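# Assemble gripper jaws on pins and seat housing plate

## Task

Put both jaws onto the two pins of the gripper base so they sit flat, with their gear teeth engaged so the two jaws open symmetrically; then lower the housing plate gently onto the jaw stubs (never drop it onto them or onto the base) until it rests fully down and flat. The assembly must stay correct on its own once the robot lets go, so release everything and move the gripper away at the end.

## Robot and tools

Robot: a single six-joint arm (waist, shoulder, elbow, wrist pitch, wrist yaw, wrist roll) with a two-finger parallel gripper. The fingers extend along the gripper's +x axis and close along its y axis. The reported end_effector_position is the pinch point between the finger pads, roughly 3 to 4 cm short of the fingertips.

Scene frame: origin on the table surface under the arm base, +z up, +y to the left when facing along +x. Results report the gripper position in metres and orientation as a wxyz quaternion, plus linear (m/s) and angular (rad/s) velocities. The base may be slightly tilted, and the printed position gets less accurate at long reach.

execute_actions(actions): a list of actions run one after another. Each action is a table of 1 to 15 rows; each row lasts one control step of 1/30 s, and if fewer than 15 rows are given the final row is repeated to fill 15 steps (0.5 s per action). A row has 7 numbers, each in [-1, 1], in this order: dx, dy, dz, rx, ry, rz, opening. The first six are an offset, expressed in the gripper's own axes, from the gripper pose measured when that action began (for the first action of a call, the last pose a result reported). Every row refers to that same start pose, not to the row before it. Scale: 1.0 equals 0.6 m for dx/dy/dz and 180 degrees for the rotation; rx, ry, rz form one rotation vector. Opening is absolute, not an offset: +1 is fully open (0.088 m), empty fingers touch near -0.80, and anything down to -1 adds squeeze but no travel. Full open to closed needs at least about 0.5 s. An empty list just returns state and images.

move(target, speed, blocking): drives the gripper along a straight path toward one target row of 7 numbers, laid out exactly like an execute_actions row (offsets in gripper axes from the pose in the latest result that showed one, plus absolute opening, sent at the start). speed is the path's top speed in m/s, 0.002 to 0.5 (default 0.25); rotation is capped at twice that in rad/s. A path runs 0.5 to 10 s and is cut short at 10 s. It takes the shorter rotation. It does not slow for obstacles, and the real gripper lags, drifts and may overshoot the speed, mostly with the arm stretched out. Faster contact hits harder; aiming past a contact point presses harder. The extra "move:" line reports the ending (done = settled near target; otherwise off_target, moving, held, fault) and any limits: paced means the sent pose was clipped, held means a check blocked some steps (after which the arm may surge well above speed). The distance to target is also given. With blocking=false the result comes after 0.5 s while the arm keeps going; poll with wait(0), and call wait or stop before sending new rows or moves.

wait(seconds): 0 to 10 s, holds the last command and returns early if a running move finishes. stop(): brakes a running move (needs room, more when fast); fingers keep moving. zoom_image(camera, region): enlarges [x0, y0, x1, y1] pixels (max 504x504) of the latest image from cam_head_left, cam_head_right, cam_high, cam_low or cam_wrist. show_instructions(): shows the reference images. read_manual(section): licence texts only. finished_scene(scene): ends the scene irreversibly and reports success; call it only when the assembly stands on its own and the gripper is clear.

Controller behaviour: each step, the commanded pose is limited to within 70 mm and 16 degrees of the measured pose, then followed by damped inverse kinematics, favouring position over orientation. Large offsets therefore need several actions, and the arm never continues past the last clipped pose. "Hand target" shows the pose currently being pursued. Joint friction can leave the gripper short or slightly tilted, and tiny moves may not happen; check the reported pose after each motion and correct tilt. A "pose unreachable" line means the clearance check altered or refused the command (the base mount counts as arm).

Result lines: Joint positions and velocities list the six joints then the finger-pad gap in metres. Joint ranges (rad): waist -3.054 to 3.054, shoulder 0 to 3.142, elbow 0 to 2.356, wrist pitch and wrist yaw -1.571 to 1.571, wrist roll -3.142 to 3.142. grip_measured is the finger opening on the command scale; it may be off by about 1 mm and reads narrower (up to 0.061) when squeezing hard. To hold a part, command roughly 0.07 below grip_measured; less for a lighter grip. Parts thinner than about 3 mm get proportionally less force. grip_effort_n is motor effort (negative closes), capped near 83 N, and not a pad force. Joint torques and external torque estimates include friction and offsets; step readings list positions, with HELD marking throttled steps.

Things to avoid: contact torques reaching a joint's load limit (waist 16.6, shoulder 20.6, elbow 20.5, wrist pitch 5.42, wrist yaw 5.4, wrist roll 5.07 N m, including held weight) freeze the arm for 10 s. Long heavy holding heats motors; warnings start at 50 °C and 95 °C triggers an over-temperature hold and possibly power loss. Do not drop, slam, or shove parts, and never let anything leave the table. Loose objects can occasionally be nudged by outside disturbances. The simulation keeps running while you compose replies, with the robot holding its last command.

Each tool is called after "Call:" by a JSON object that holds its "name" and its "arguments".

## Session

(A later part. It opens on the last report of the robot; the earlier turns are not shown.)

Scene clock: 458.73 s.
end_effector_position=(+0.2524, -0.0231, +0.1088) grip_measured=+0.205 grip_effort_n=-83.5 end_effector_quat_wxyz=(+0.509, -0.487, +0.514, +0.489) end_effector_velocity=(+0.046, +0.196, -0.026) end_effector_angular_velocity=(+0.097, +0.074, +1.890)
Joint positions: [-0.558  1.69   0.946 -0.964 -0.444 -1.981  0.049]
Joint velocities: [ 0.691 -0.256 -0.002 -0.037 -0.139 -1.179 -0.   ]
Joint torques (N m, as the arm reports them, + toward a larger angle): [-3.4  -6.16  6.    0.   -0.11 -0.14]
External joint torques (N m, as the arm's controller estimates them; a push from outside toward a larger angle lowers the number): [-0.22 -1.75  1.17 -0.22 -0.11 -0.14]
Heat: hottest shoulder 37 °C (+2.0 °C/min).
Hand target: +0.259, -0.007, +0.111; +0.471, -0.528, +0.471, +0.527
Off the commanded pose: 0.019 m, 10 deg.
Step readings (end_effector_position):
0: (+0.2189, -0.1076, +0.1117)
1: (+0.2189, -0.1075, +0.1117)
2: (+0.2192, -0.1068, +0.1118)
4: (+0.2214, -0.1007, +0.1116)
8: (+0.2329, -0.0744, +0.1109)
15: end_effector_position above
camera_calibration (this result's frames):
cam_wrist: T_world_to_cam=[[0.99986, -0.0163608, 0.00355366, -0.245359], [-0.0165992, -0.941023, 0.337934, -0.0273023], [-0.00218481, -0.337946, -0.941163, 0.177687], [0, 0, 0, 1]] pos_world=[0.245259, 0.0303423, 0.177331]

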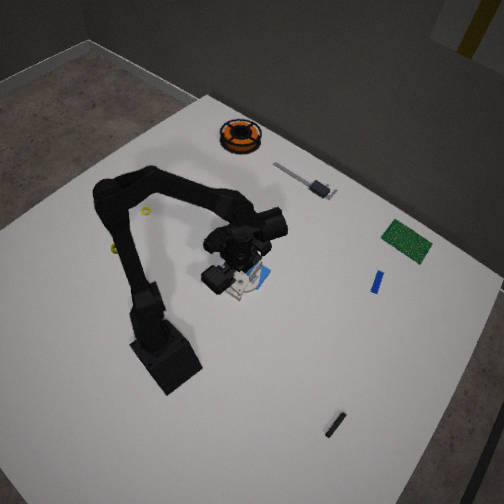

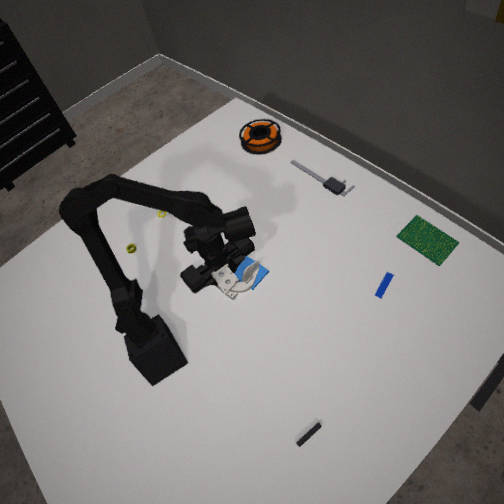

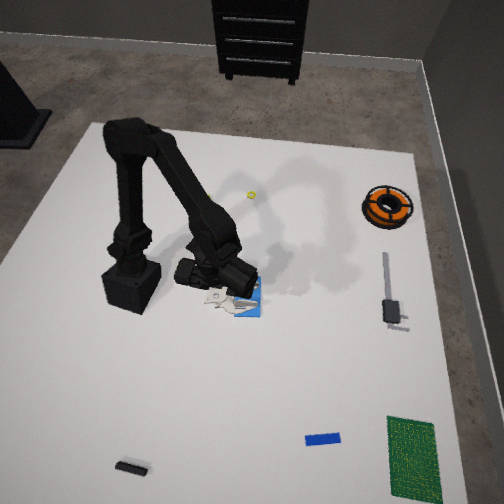

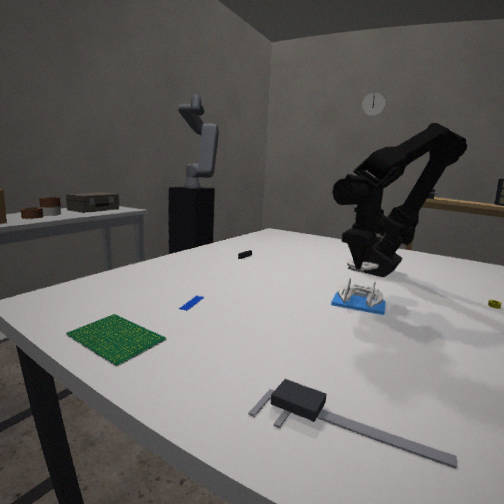

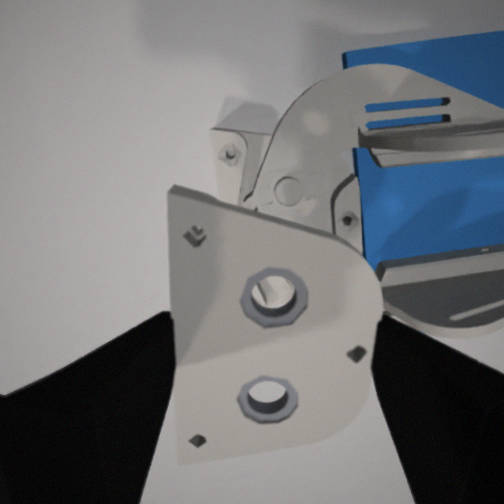

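Call:
{"name": "execute_actions", "arguments": {"actions": []}}

Scene clock: 460.73 s.
end_effector_position=(+0.2553, -0.0087, +0.1065) grip_measured=+0.205 grip_effort_n=-83.5 end_effector_quat_wxyz=(-0.472, +0.520, -0.477, -0.529) end_effector_velocity=(-0.005, +0.004, -0.000) end_effector_angular_velocity=(+0.029, +0.010, -0.011)
Joint positions: [-0.507  1.673  0.946 -0.967 -0.453 -2.076  0.049]
Joint velocities: [-0.007 -0.002 -0.007 -0.022 -0.022 -0.007  0.   ]
Joint torques (N m, as the arm reports them, + toward a larger angle): [-2.97 -6.6   6.15 -0.01 -0.14 -0.14]
External joint torques (N m, as the arm's controller estimates them; a push from outside toward a larger angle lowers the number): [-0.11 -1.86  1.43 -0.19 -0.1  -0.13]
Heat: hottest shoulder 37 °C (+2.0 °C/min).
Hand target: +0.259, -0.007, +0.111; -0.471, +0.528, -0.471, -0.527
Off the commanded pose: 0.007 m, 2 deg.
camera_calibration (this result's frames):
cam_wrist: T_world_to_cam=[[0.991448, 0.130471, -0.00300783, -0.243949], [0.124145, -0.935774, 0.330022, -0.0479604], [0.0402435, -0.327573, -0.943968, 0.170015], [0, 0, 0, 1]] pos_world=[0.240975, 0.0426405, 0.175583]

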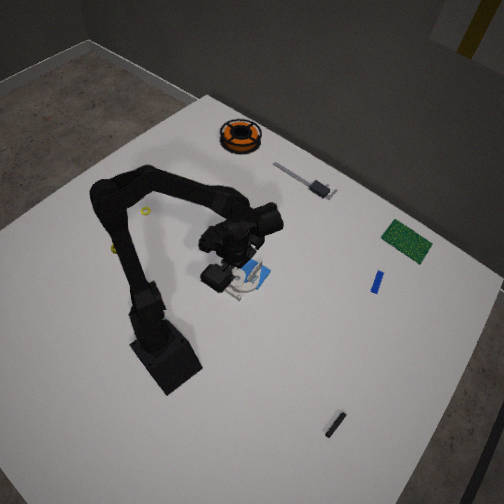

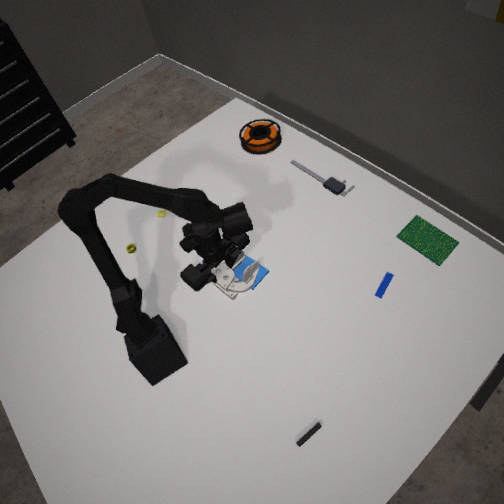

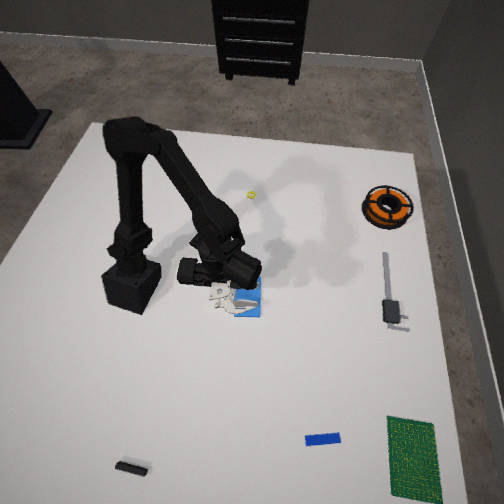

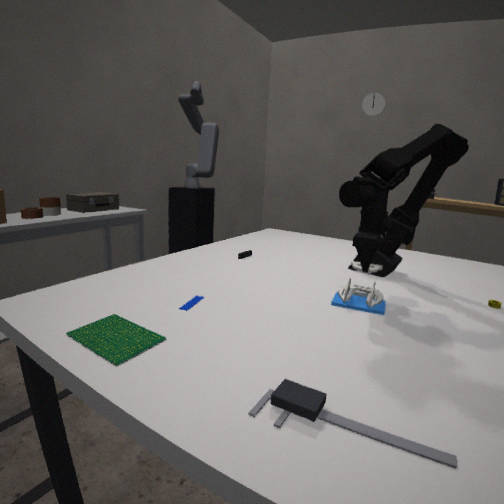

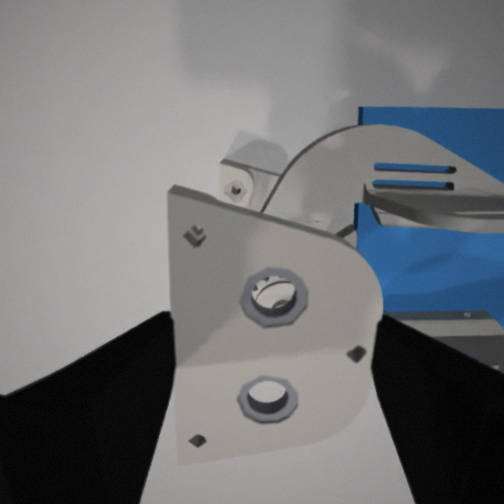

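Call:
{"name": "execute_actions", "arguments": {"actions": [[[-0.003,-0.006,0.002,-0.004,0,-0.004,0.12],[0.002,-0.006,0.0017,-0.004,0,-0.003,0.12],[0.007,-0.006,0.0014,-0.004,0,-0.002,0.12],[0.012,-0.0058,0.001,-0.004,0,-0.001,0.12],[0.017,-0.0056,0.0007,-0.004,0,0,0.12],[0.022,-0.0054,0.0004,-0.004,0,0.001,0.12],[0.027,-0.0052,0,-0.004,0,0.001,0.12],[0.032,-0.005,-0.0003,-0.004,0,0.001,0.12],[0.037,-0.0049,-0.0006,-0.004,0,0.001,0.12],[0.042,-0.0048,-0.001,-0.004,0,0.001,0.12],[0.047,-0.0047,-0.0013,-0.004,0,0.001,0.12],[0.052,-0.0046,-0.0016,-0.004,0,0.001,0.12],[0.056,-0.0045,-0.0018,-0.004,0,0.001,0.12],[0.059,-0.0044,-0.002,-0.004,0,0.001,0.12],[0.061,-0.0043,-0.002,-0.004,0,0.001,0.12]]]}}

Scene clock: 470.73 s.
end_effector_position=(+0.2604, -0.0094, +0.0800) grip_measured=+0.205 grip_effort_n=-83.5 end_effector_quat_wxyz=(-0.466, +0.530, -0.471, -0.529) end_effector_velocity=(-0.008, -0.001, -0.067) end_effector_angular_velocity=(+0.013, +0.039, -0.019)
Joint positions: [-0.455  1.715  0.889 -0.828 -0.454 -2.035  0.049]
Joint velocities: [ 0.1    0.12  -0.149  0.271 -0.007  0.11   0.   ]
Joint torques (N m, as the arm reports them, + toward a larger angle): [-3.11 -4.26  4.07  0.31 -0.17  0.11]
External joint torques (N m, as the arm's controller estimates them; a push from outside toward a larger angle lowers the number): [-0.13  0.94 -0.68  0.06 -0.11  0.1 ]
Heat: hottest shoulder 36 °C (+1.0 °C/min).
Hand target: +0.257, -0.009, +0.071; -0.467, +0.522, -0.475, -0.533
Off the commanded pose: 0.011 m, 1 deg.
Step readings (end_effector_position):
0: (+0.2553, -0.0087, +0.1065)
1: (+0.2553, -0.0087, +0.1065)
2: (+0.2554, -0.0086, +0.1065)
4: (+0.2578, -0.0084, +0.1059)
8: (+0.2627, -0.0081, +0.1006)
15: end_effector_position above
camera_calibration (this result's frames):
cam_wrist: T_world_to_cam=[[0.988263, 0.15263, 0.00639789, -0.248653], [0.141408, -0.929837, 0.339715, -0.0457099], [0.0577998, -0.334823, -0.940507, 0.139635], [0, 0, 0, 1]] pos_world=[0.244128, 0.0422023, 0.148447]

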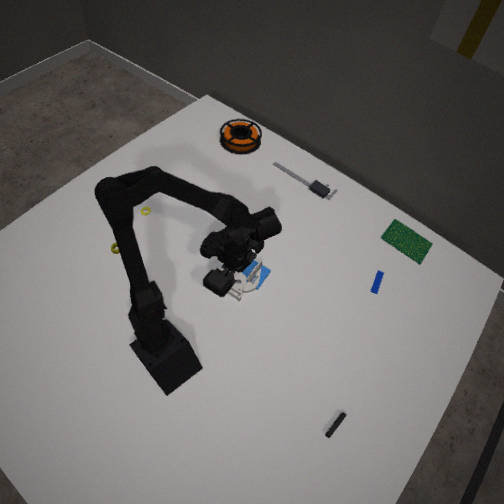

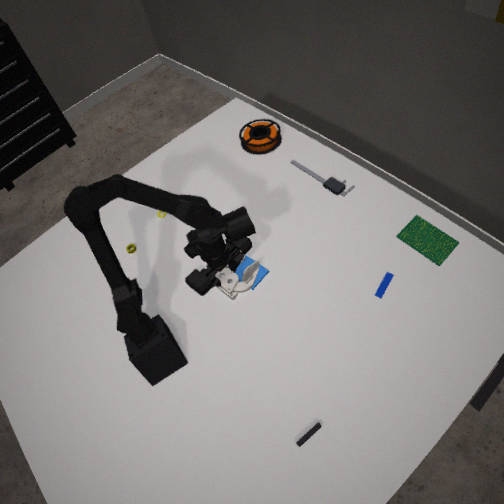

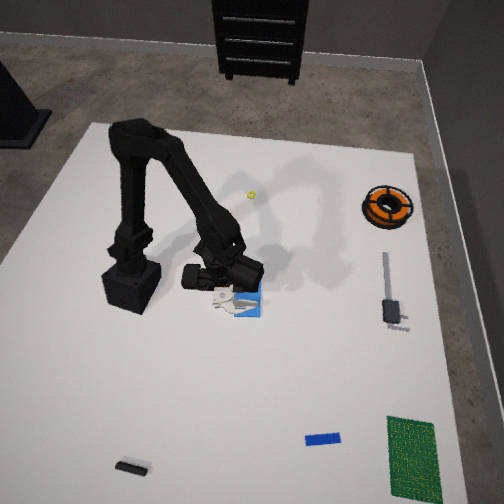

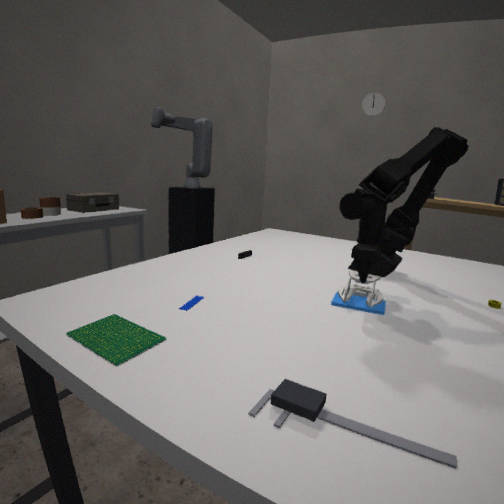

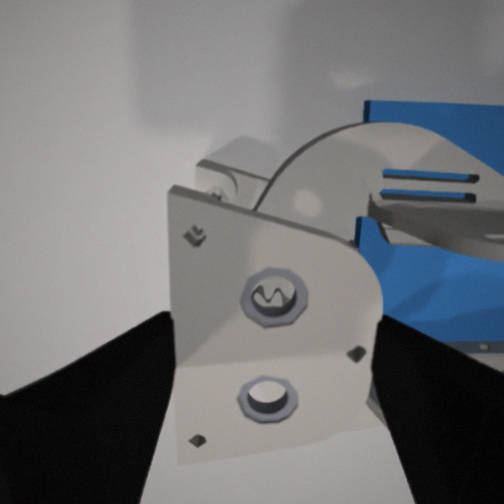

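Call:
{"name": "execute_actions", "arguments": {"actions": []}}

Call:
{"name": "zoom_image", "arguments": {"camera": "cam_wrist", "region": [150, 130, 400, 380]}}

Scene clock: 471.77 s.
end_effector_position=(+0.2607, -0.0097, +0.0753) grip_measured=+0.205 grip_effort_n=-83.5 end_effector_quat_wxyz=(-0.466, +0.531, -0.471, -0.529) end_effector_velocity=(-0.002, -0.001, +0.000) end_effector_angular_velocity=(-0.005, +0.008, +0.002)
Joint positions: [-0.448  1.723  0.878 -0.803 -0.455 -2.027  0.049]
Joint velocities: [-0.002 -0.002 -0.002 -0.007  0.007 -0.007 -0.   ]
Joint torques (N m, as the arm reports them, + toward a larger angle): [-2.97 -4.08  3.89  0.31 -0.16  0.1 ]
External joint torques (N m, as the arm's controller estimates them; a push from outside toward a larger angle lowers the number): [-0.09  0.84 -0.54  0.09 -0.12  0.1 ]
Heat: hottest shoulder 36 °C (+1.0 °C/min).
Hand target: +0.257, -0.009, +0.071; -0.467, +0.522, -0.475, -0.533
Off the commanded pose: 0.006 m, 1 deg.
camera_calibration (this result's frames):
cam_wrist: T_world_to_cam=[[0.988182, 0.153082, 0.00791487, -0.249008], [0.141288, -0.929648, 0.340282, -0.0444743], [0.0594489, -0.335142, -0.94029, 0.134604], [0, 0, 0, 1]] pos_world=[0.244347, 0.0418846, 0.143672]

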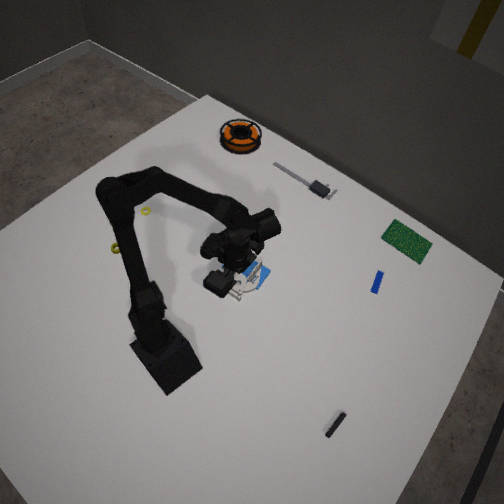

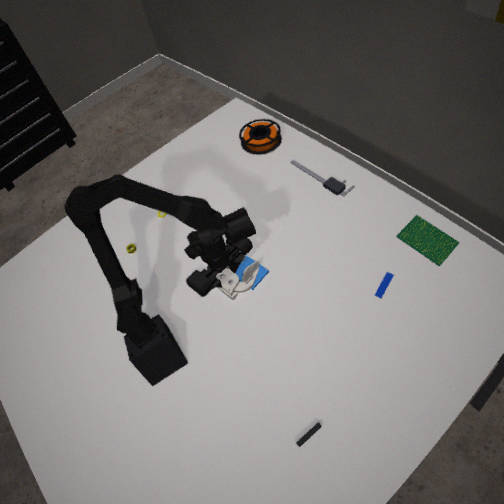

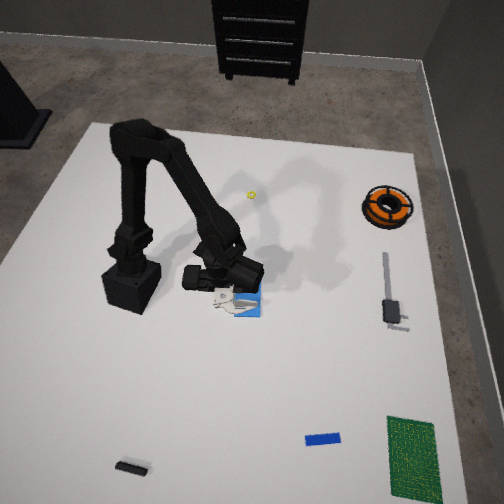

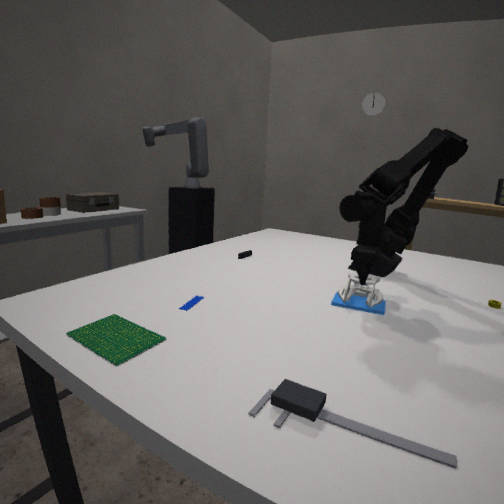

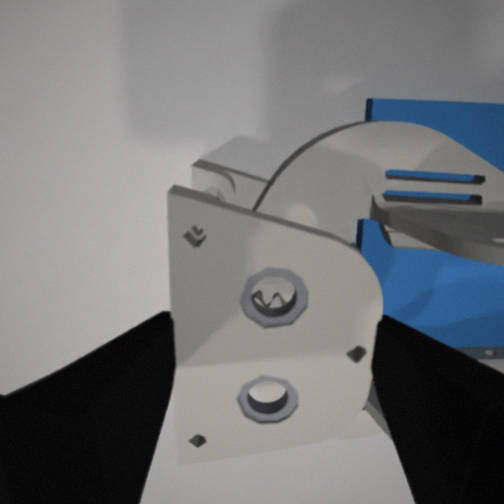

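Region (150, 130, 400, 380) of cam_wrist's 504x504 image, scaled by 2.016, with more detail than that image has.

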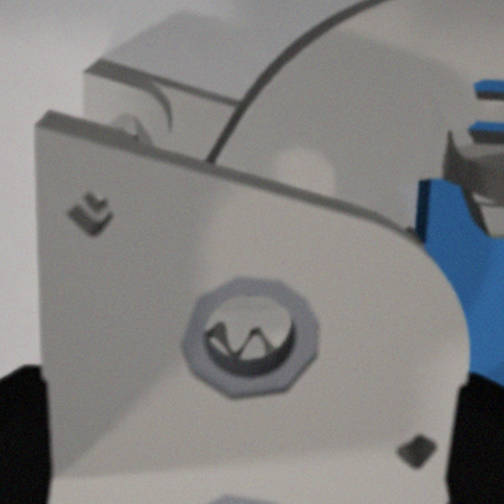

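Call:
{"name": "execute_actions", "arguments": {"actions": [[[0.009,0.0051,0.0012,0.0035,-0.0035,0.005,0.12],[0.010,0.0049,0.0014,0.004,-0.004,0.005,0.12],[0.011,0.0047,0.0016,0.0045,-0.0045,0.005,0.12],[0.012,0.0045,0.0018,0.005,-0.005,0.005,0.12],[0.013,0.0043,0.002,0.0055,-0.0055,0.005,0.12],[0.014,0.0041,0.0022,0.006,-0.006,0.005,0.12],[0.015,0.0039,0.0024,0.0065,-0.0065,0.005,0.12],[0.016,0.0037,0.0026,0.007,-0.007,0.005,0.12],[0.017,0.0035,0.0028,0.0075,-0.007,0.005,0.12],[0.018,0.0033,0.003,0.008,-0.007,0.005,0.12],[0.019,0.0033,0.003,0.008,-0.007,0.005,0.12],[0.020,0.0033,0.003,0.008,-0.007,0.005,0.12],[0.021,0.0033,0.003,0.008,-0.007,0.005,0.12],[0.022,0.0033,0.003,0.008,-0.007,0.005,0.12],[0.022,0.0033,0.003,0.008,-0.007,0.005,0.12]]]}}

Scene clock: 485.40 s.
end_effector_position=(+0.2624, -0.0086, +0.0680) grip_measured=+0.205 grip_effort_n=-83.5 end_effector_quat_wxyz=(-0.473, +0.524, -0.472, -0.528) end_effector_velocity=(-0.004, +0.002, -0.016) end_effector_angular_velocity=(+0.012, +0.020, -0.003)
Joint positions: [-0.436  1.744  0.871 -0.775 -0.466 -2.     0.049]
Joint velocities: [ 0.027  0.032 -0.032  0.051 -0.007  0.022 -0.   ]
Joint torques (N m, as the arm reports them, + toward a larger angle): [-3.03 -4.2   3.82  0.3  -0.17  0.1 ]
External joint torques (N m, as the arm's controller estimates them; a push from outside toward a larger angle lowers the number): [-0.07  0.9  -0.56  0.09 -0.12  0.1 ]
Heat: hottest shoulder 35 °C (+0.0 °C/min).
Hand target: +0.258, -0.008, +0.062; -0.474, +0.515, -0.477, -0.532
Off the commanded pose: 0.007 m, 1 deg.
Step readings (end_effector_position):
0: (+0.2607, -0.0097, +0.0753)
1: (+0.2607, -0.0097, +0.0752)
2: (+0.2608, -0.0098, +0.0750)
4: (+0.2612, -0.0096, +0.0741)
8: (+0.2619, -0.0091, +0.0720)
15: end_effector_position above
camera_calibration (this result's frames):
cam_wrist: T_world_to_cam=[[0.990452, 0.137628, 0.00799566, -0.251453], [0.127303, -0.935327, 0.330087, -0.0369195], [0.0529077, -0.325917, -0.943917, 0.13005], [0, 0, 0, 1]] pos_world=[0.246871, 0.0424607, 0.136954]

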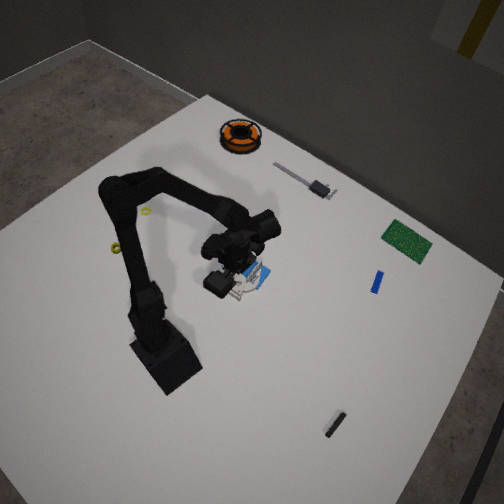

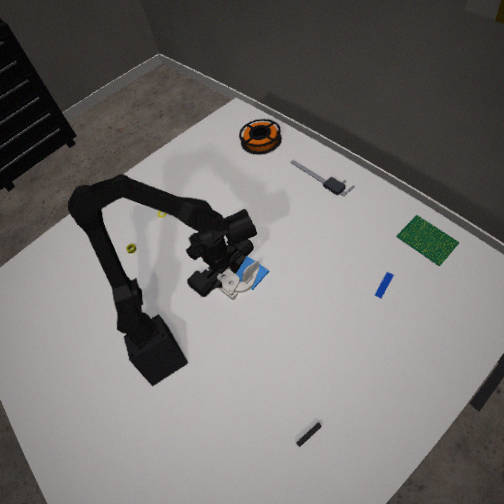

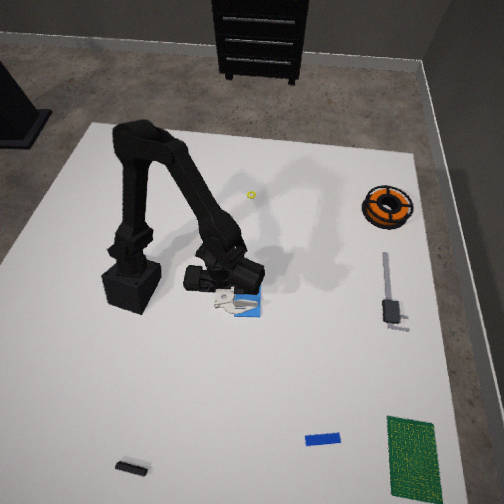

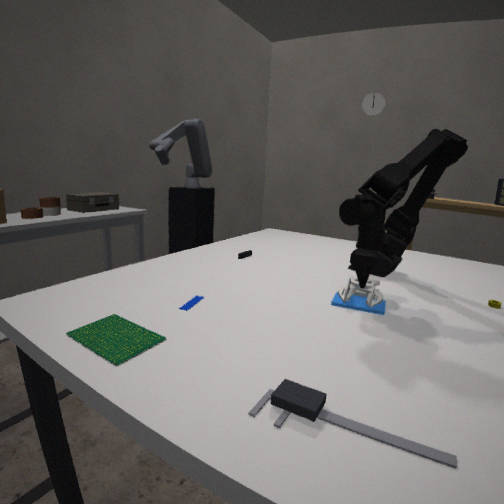

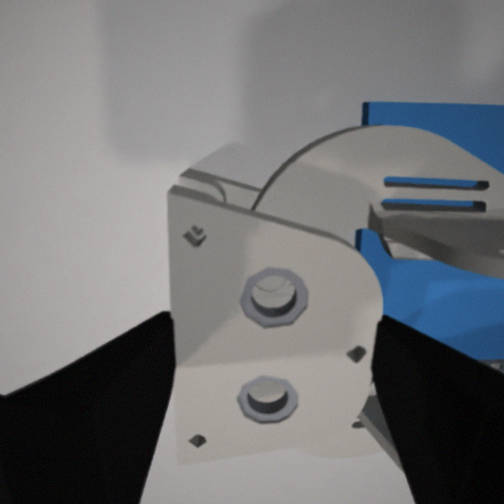

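Call:
{"name": "execute_actions", "arguments": {"actions": []}}

Call:
{"name": "zoom_image", "arguments": {"camera": "cam_wrist", "region": [200, 255, 350, 435]}}

Call:
{"name": "zoom_image", "arguments": {"camera": "cam_wrist", "region": [150, 150, 276, 276]}}

Call:
{"name": "zoom_image", "arguments": {"camera": "cam_low", "region": [320, 250, 400, 330]}}

Scene clock: 487.90 s.
end_effector_position=(+0.2624, -0.0086, +0.0670) grip_measured=+0.205 grip_effort_n=-83.5 end_effector_quat_wxyz=(-0.473, +0.524, -0.472, -0.528) end_effector_velocity=(-0.002, +0.000, -0.000) end_effector_angular_velocity=(-0.005, +0.010, +0.021)
Joint positions: [-0.434  1.746  0.869 -0.77  -0.466 -1.998  0.049]
Joint velocities: [ 0.002 -0.002 -0.002 -0.007  0.007 -0.022 -0.   ]
Joint torques (N m, as the arm reports them, + toward a larger angle): [-3.02 -4.13  3.8   0.31 -0.17  0.1 ]
External joint torques (N m, as the arm's controller estimates them; a push from outside toward a larger angle lowers the number): [-0.08  0.95 -0.58  0.09 -0.11  0.1 ]
Heat: hottest shoulder 34 °C (-1.0 °C/min).
Hand target: +0.258, -0.008, +0.062; -0.474, +0.515, -0.476, -0.532
Off the commanded pose: 0.006 m, 1 deg.
camera_calibration (this result's frames):
cam_wrist: T_world_to_cam=[[0.990532, 0.137043, 0.00810844, -0.25152], [0.126727, -0.935484, 0.329863, -0.0364439], [0.0527909, -0.325713, -0.943994, 0.129185], [0, 0, 0, 1]] pos_world=[0.246937, 0.0424538, 0.136011]

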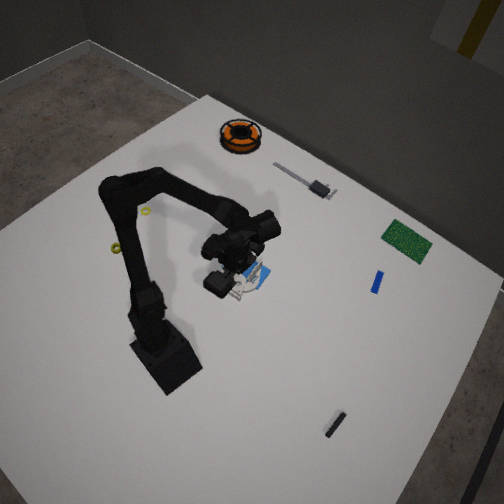

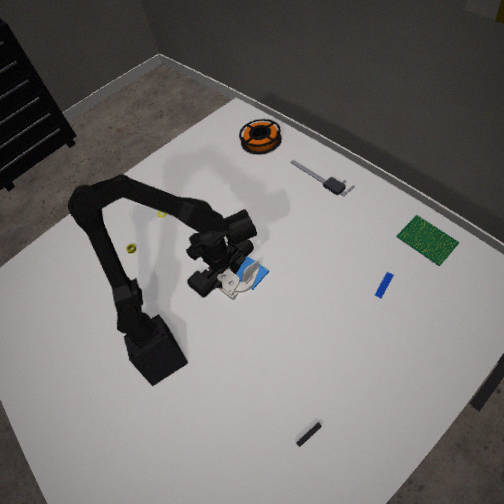

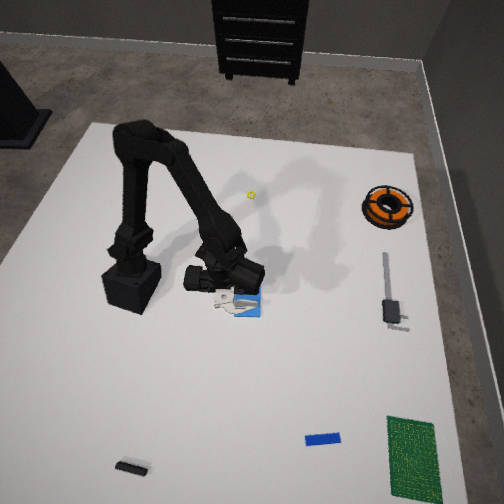

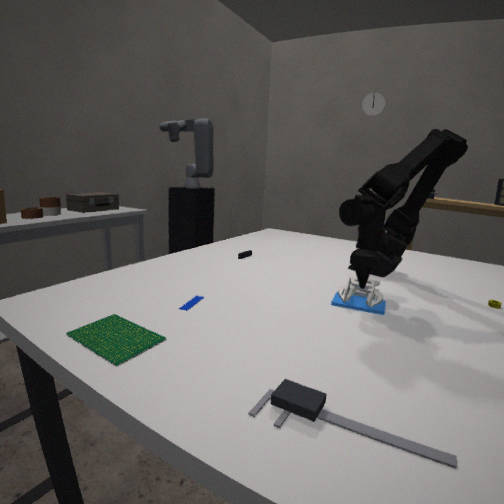

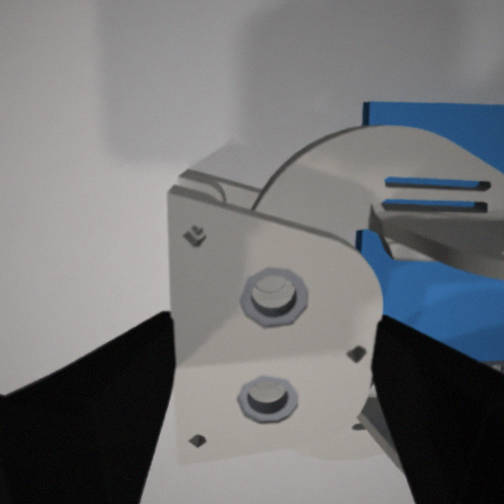

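Region (200, 255, 350, 435) of cam_wrist's 504x504 image, scaled by 2.800, with more detail than that image has.

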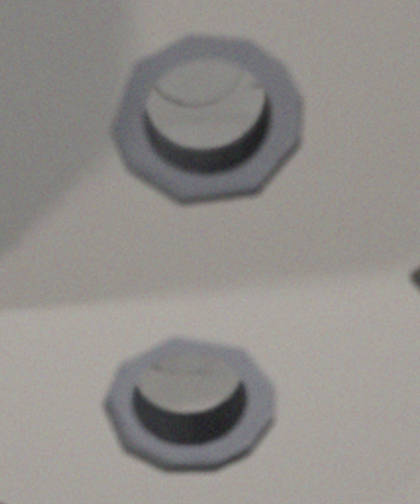

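Region (150, 150, 276, 276) of cam_wrist's 504x504 image, scaled by 4.000, with more detail than that image has.

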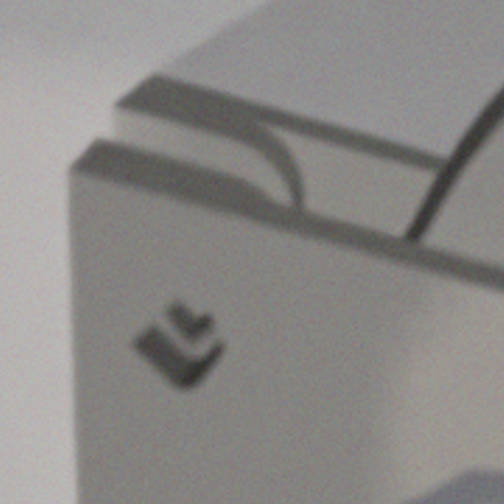

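Region (320, 250, 400, 330) of cam_low's 504x504 image, scaled by 6.300, with more detail than that image has.

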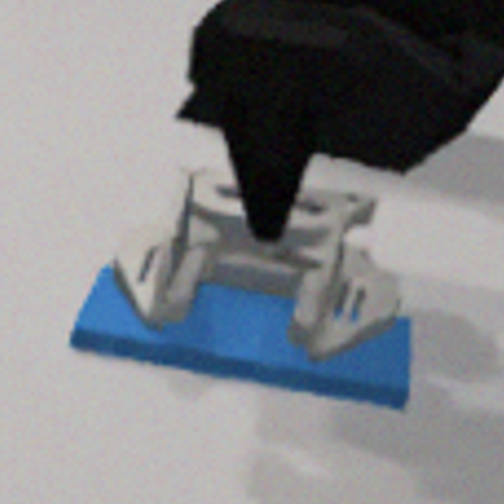

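Call:
{"name": "execute_actions", "arguments": {"actions": [[[0.0085,0.0065,0.0014,0.0033,-0.0033,0.005,0.12],[0.0088,0.0066,0.0016,0.0033,-0.0033,0.005,0.12],[0.0091,0.0067,0.0018,0.0033,-0.0033,0.005,0.12],[0.0094,0.0068,0.002,0.0033,-0.0033,0.005,0.12],[0.0098,0.0069,0.0022,0.0033,-0.0033,0.005,0.12],[0.0102,0.007,0.0024,0.0033,-0.0033,0.005,0.12],[0.0106,0.0071,0.0026,0.0033,-0.0033,0.005,0.12],[0.011,0.0071,0.0028,0.0033,-0.0033,0.005,0.12],[0.0114,0.0071,0.0028,0.0033,-0.0033,0.005,0.12],[0.0118,0.0071,0.0028,0.0033,-0.0033,0.005,0.12],[0.0122,0.0071,0.0028,0.0033,-0.0033,0.005,0.12],[0.0126,0.0071,0.0028,0.0033,-0.0033,0.005,0.12],[0.013,0.0071,0.0028,0.0033,-0.0033,0.005,0.12],[0.013,0.0071,0.0028,0.0033,-0.0033,0.005,0.12],[0.013,0.0071,0.0028,0.0033,-0.0033,0.005,0.12]]]}}

Call:
{"name": "zoom_image", "arguments": {"camera": "cam_wrist", "region": [200, 255, 350, 435]}}

Call:
{"name": "zoom_image", "arguments": {"camera": "cam_wrist", "region": [150, 150, 276, 276]}}

Scene clock: 499.80 s.
end_effector_position=(+0.2621, -0.0076, +0.0644) grip_measured=+0.205 grip_effort_n=-83.5 end_effector_quat_wxyz=(-0.473, +0.524, -0.472, -0.528) end_effector_velocity=(-0.006, +0.002, -0.003) end_effector_angular_velocity=(+0.013, +0.018, -0.000)
Joint positions: [-0.426  1.747  0.861 -0.757 -0.467 -1.989  0.049]
Joint velocities: [ 0.002  0.002 -0.012 -0.007 -0.007 -0.007 -0.   ]
Joint torques (N m, as the arm reports them, + toward a larger angle): [-3.02 -4.11  3.75  0.31 -0.17  0.1 ]
External joint torques (N m, as the arm's controller estimates them; a push from outside toward a larger angle lowers the number): [-0.04  0.98 -0.55  0.11 -0.12  0.1 ]
Heat: hottest shoulder 33 °C (-2.0 °C/min).
Hand target: +0.258, -0.007, +0.059; -0.474, +0.515, -0.476, -0.532
Off the commanded pose: 0.007 m, 1 deg.
Step readings (end_effector_position):
0: (+0.2624, -0.0086, +0.0670)
1: (+0.2625, -0.0087, +0.0670)
2: (+0.2624, -0.0086, +0.0669)
4: (+0.2624, -0.0085, +0.0667)
8: (+0.2621, -0.0080, +0.0658)
15: end_effector_position above
camera_calibration (this result's frames):
cam_wrist: T_world_to_cam=[[0.990542, 0.13695, 0.00848881, -0.251382], [0.126517, -0.935524, 0.329831, -0.0344515], [0.0531119, -0.325637, -0.944002, 0.126958], [0, 0, 0, 1]] pos_world=[0.24662, 0.043539, 0.133346]

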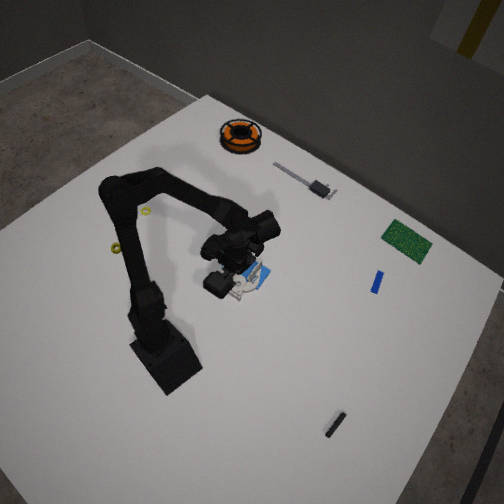

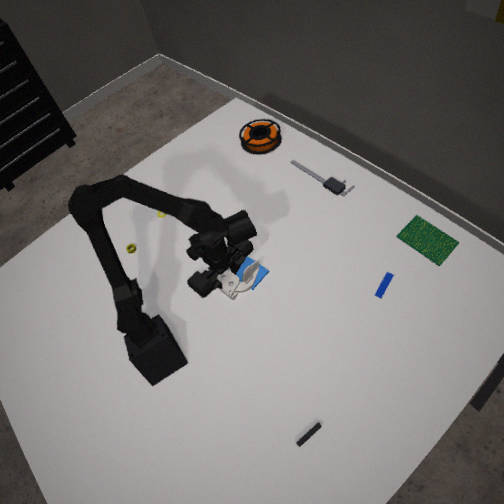

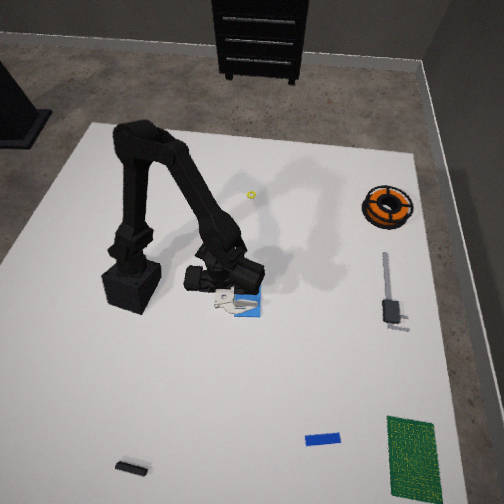

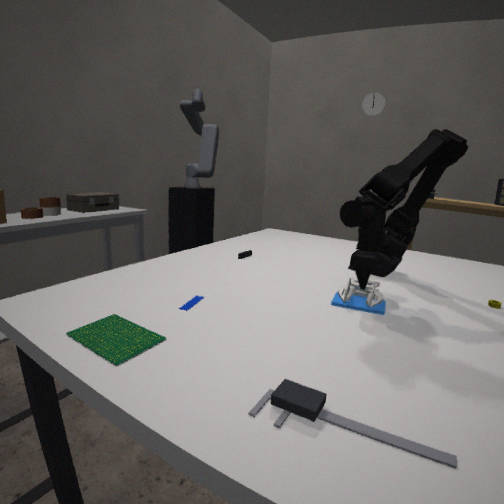

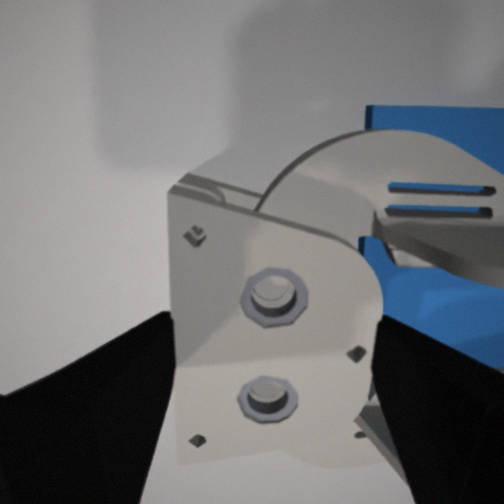

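Region (200, 255, 350, 435) of cam_wrist's 504x504 image, scaled by 2.800, with more detail than that image has.

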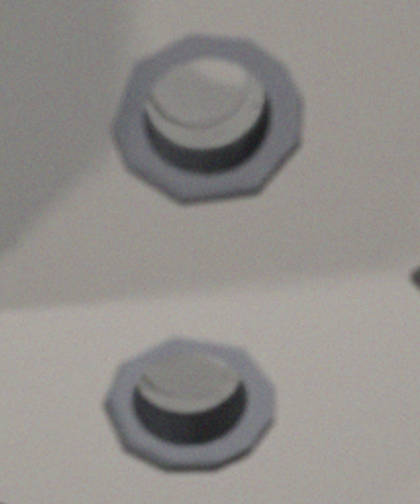

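Region (150, 150, 276, 276) of cam_wrist's 504x504 image, scaled by 4.000, with more detail than that image has.

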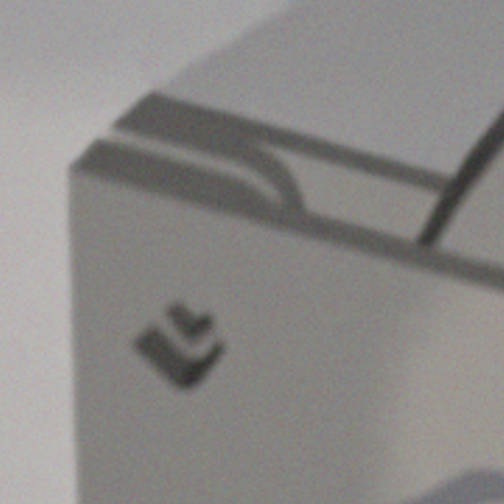

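Call:
{"name": "zoom_image", "arguments": {"camera": "cam_head_right", "region": [200, 250, 270, 320]}}

Call:
{"name": "zoom_image", "arguments": {"camera": "cam_low", "region": [335, 265, 390, 320]}}

Call:
{"name": "zoom_image", "arguments": {"camera": "cam_wrist", "region": [230, 260, 314, 344]}}

Call:
{"name": "zoom_image", "arguments": {"camera": "cam_wrist", "region": [226, 358, 310, 442]}}

Region (200, 250, 270, 320) of cam_head_right's 504x504 image, scaled by 7.200, with more detail than that image has.

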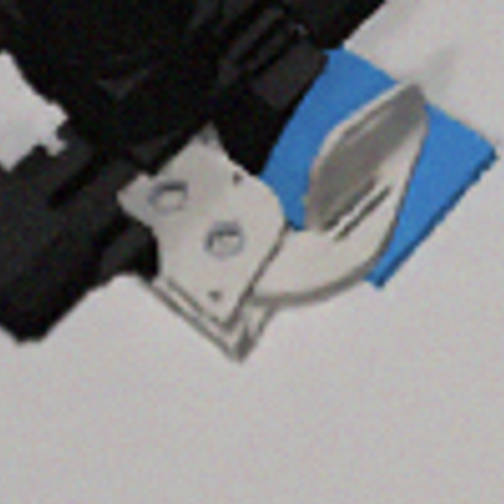

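Region (335, 265, 390, 320) of cam_low's 504x504 image, scaled by 9.164, with more detail than that image has.

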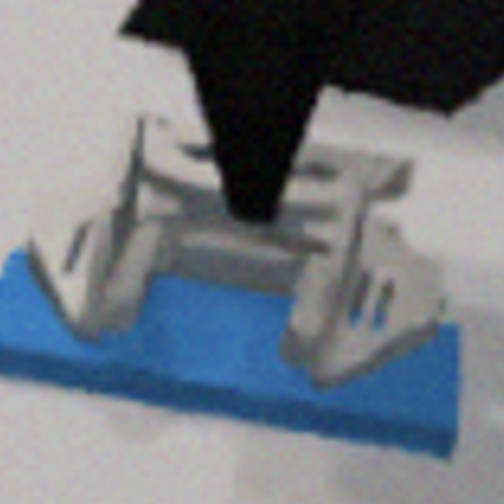

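Region (230, 260, 314, 344) of cam_wrist's 504x504 image, scaled by 6.000, with more detail than that image has.

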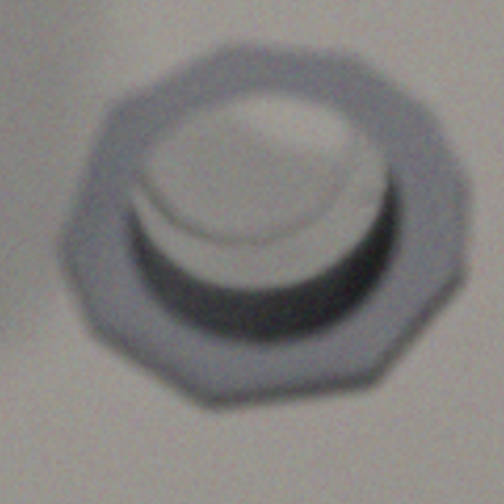

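Region (226, 358, 310, 442) of cam_wrist's 504x504 image, scaled by 6.000, with more detail than that image has.

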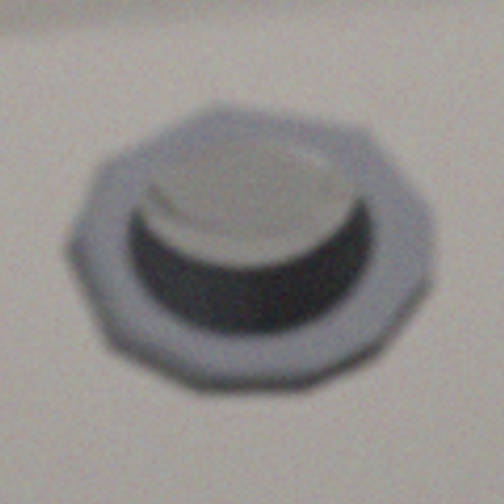

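Call:
{"name": "execute_actions", "arguments": {"actions": [[[0.009,0.007,0.001,0.0033,-0.0033,0.005,0.12],[0.0095,0.0072,0.001,0.0033,-0.0033,0.005,0.12],[0.010,0.0074,0.001,0.0033,-0.0033,0.005,0.12],[0.0105,0.0074,0.001,0.0033,-0.0033,0.005,0.12],[0.011,0.0074,0.001,0.0033,-0.0033,0.005,0.12],[0.0115,0.0074,0.001,0.0033,-0.0033,0.005,0.12],[0.012,0.0074,0.001,0.0033,-0.0033,0.005,0.12],[0.0125,0.0074,0.001,0.0033,-0.0033,0.005,0.12],[0.013,0.0074,0.001,0.0033,-0.0033,0.005,0.12],[0.0135,0.0074,0.001,0.0033,-0.0033,0.005,0.12],[0.014,0.0074,0.001,0.0033,-0.0033,0.005,0.12],[0.0145,0.0074,0.001,0.0033,-0.0033,0.005,0.12],[0.015,0.0074,0.001,0.0033,-0.0033,0.005,0.12],[0.0155,0.0074,0.001,0.0033,-0.0033,0.005,0.12],[0.016,0.0074,0.001,0.0033,-0.0033,0.005,0.12]]]}}

Scene clock: 510.37 s.
end_effector_position=(+0.2619, -0.0080, +0.0607) grip_measured=+0.205 grip_effort_n=-83.5 end_effector_quat_wxyz=(-0.474, +0.524, -0.472, -0.527) end_effector_velocity=(+0.002, -0.002, -0.006) end_effector_angular_velocity=(+0.001, -0.020, -0.010)
Joint positions: [-0.422  1.753  0.852 -0.737 -0.467 -1.981  0.049]
Joint velocities: [ 0.002  0.007 -0.022  0.051 -0.007  0.022 -0.   ]
Joint torques (N m, as the arm reports them, + toward a larger angle): [-2.84 -4.05  3.65  0.3  -0.18  0.1 ]
External joint torques (N m, as the arm's controller estimates them; a push from outside toward a larger angle lowers the number): [ 0.09  0.96 -0.57  0.1  -0.13  0.09]
Heat: hottest shoulder 33 °C (-4.0 °C/min).
Hand target: +0.257, -0.007, +0.055; -0.474, +0.515, -0.477, -0.532
Off the commanded pose: 0.007 m, 1 deg.
Step readings (end_effector_position):
0: (+0.2620, -0.0077, +0.0640)
1: (+0.2620, -0.0077, +0.0640)
2: (+0.2621, -0.0076, +0.0639)
4: (+0.2620, -0.0078, +0.0636)
8: (+0.2616, -0.0077, +0.0624)
15: end_effector_position above
camera_calibration (this result's frames):
cam_wrist: T_world_to_cam=[[0.990755, 0.135305, 0.00987081, -0.251236], [0.124458, -0.935461, 0.33079, -0.0331956], [0.0539914, -0.326503, -0.943653, 0.123117], [0, 0, 0, 1]] pos_world=[0.246398, 0.0431386, 0.129641]

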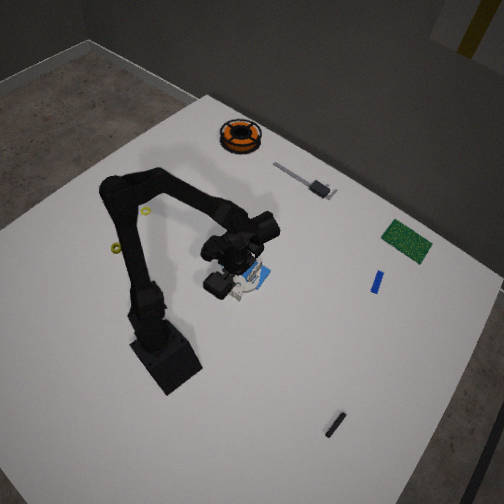

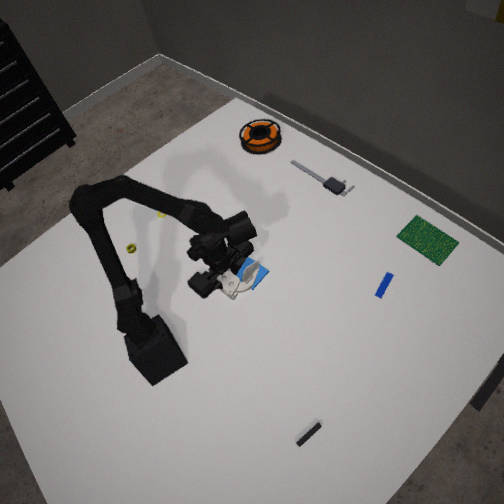

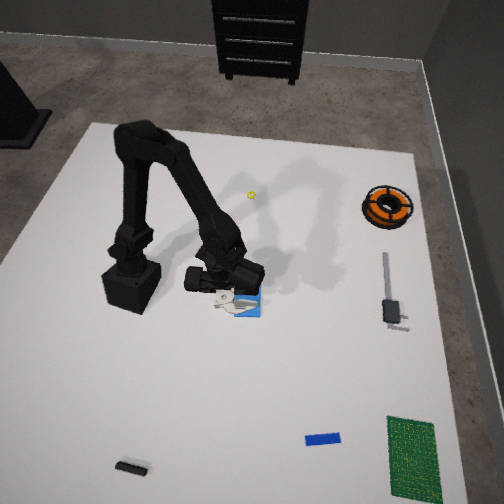

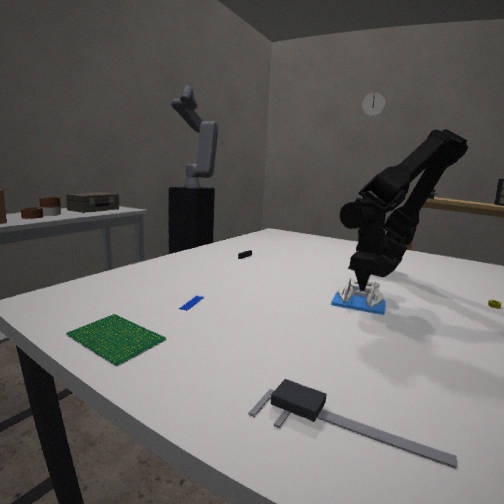

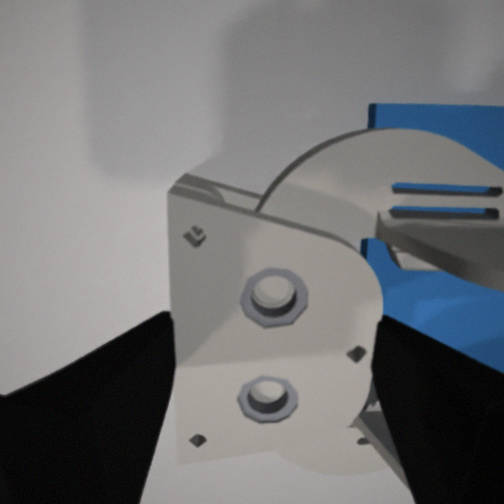

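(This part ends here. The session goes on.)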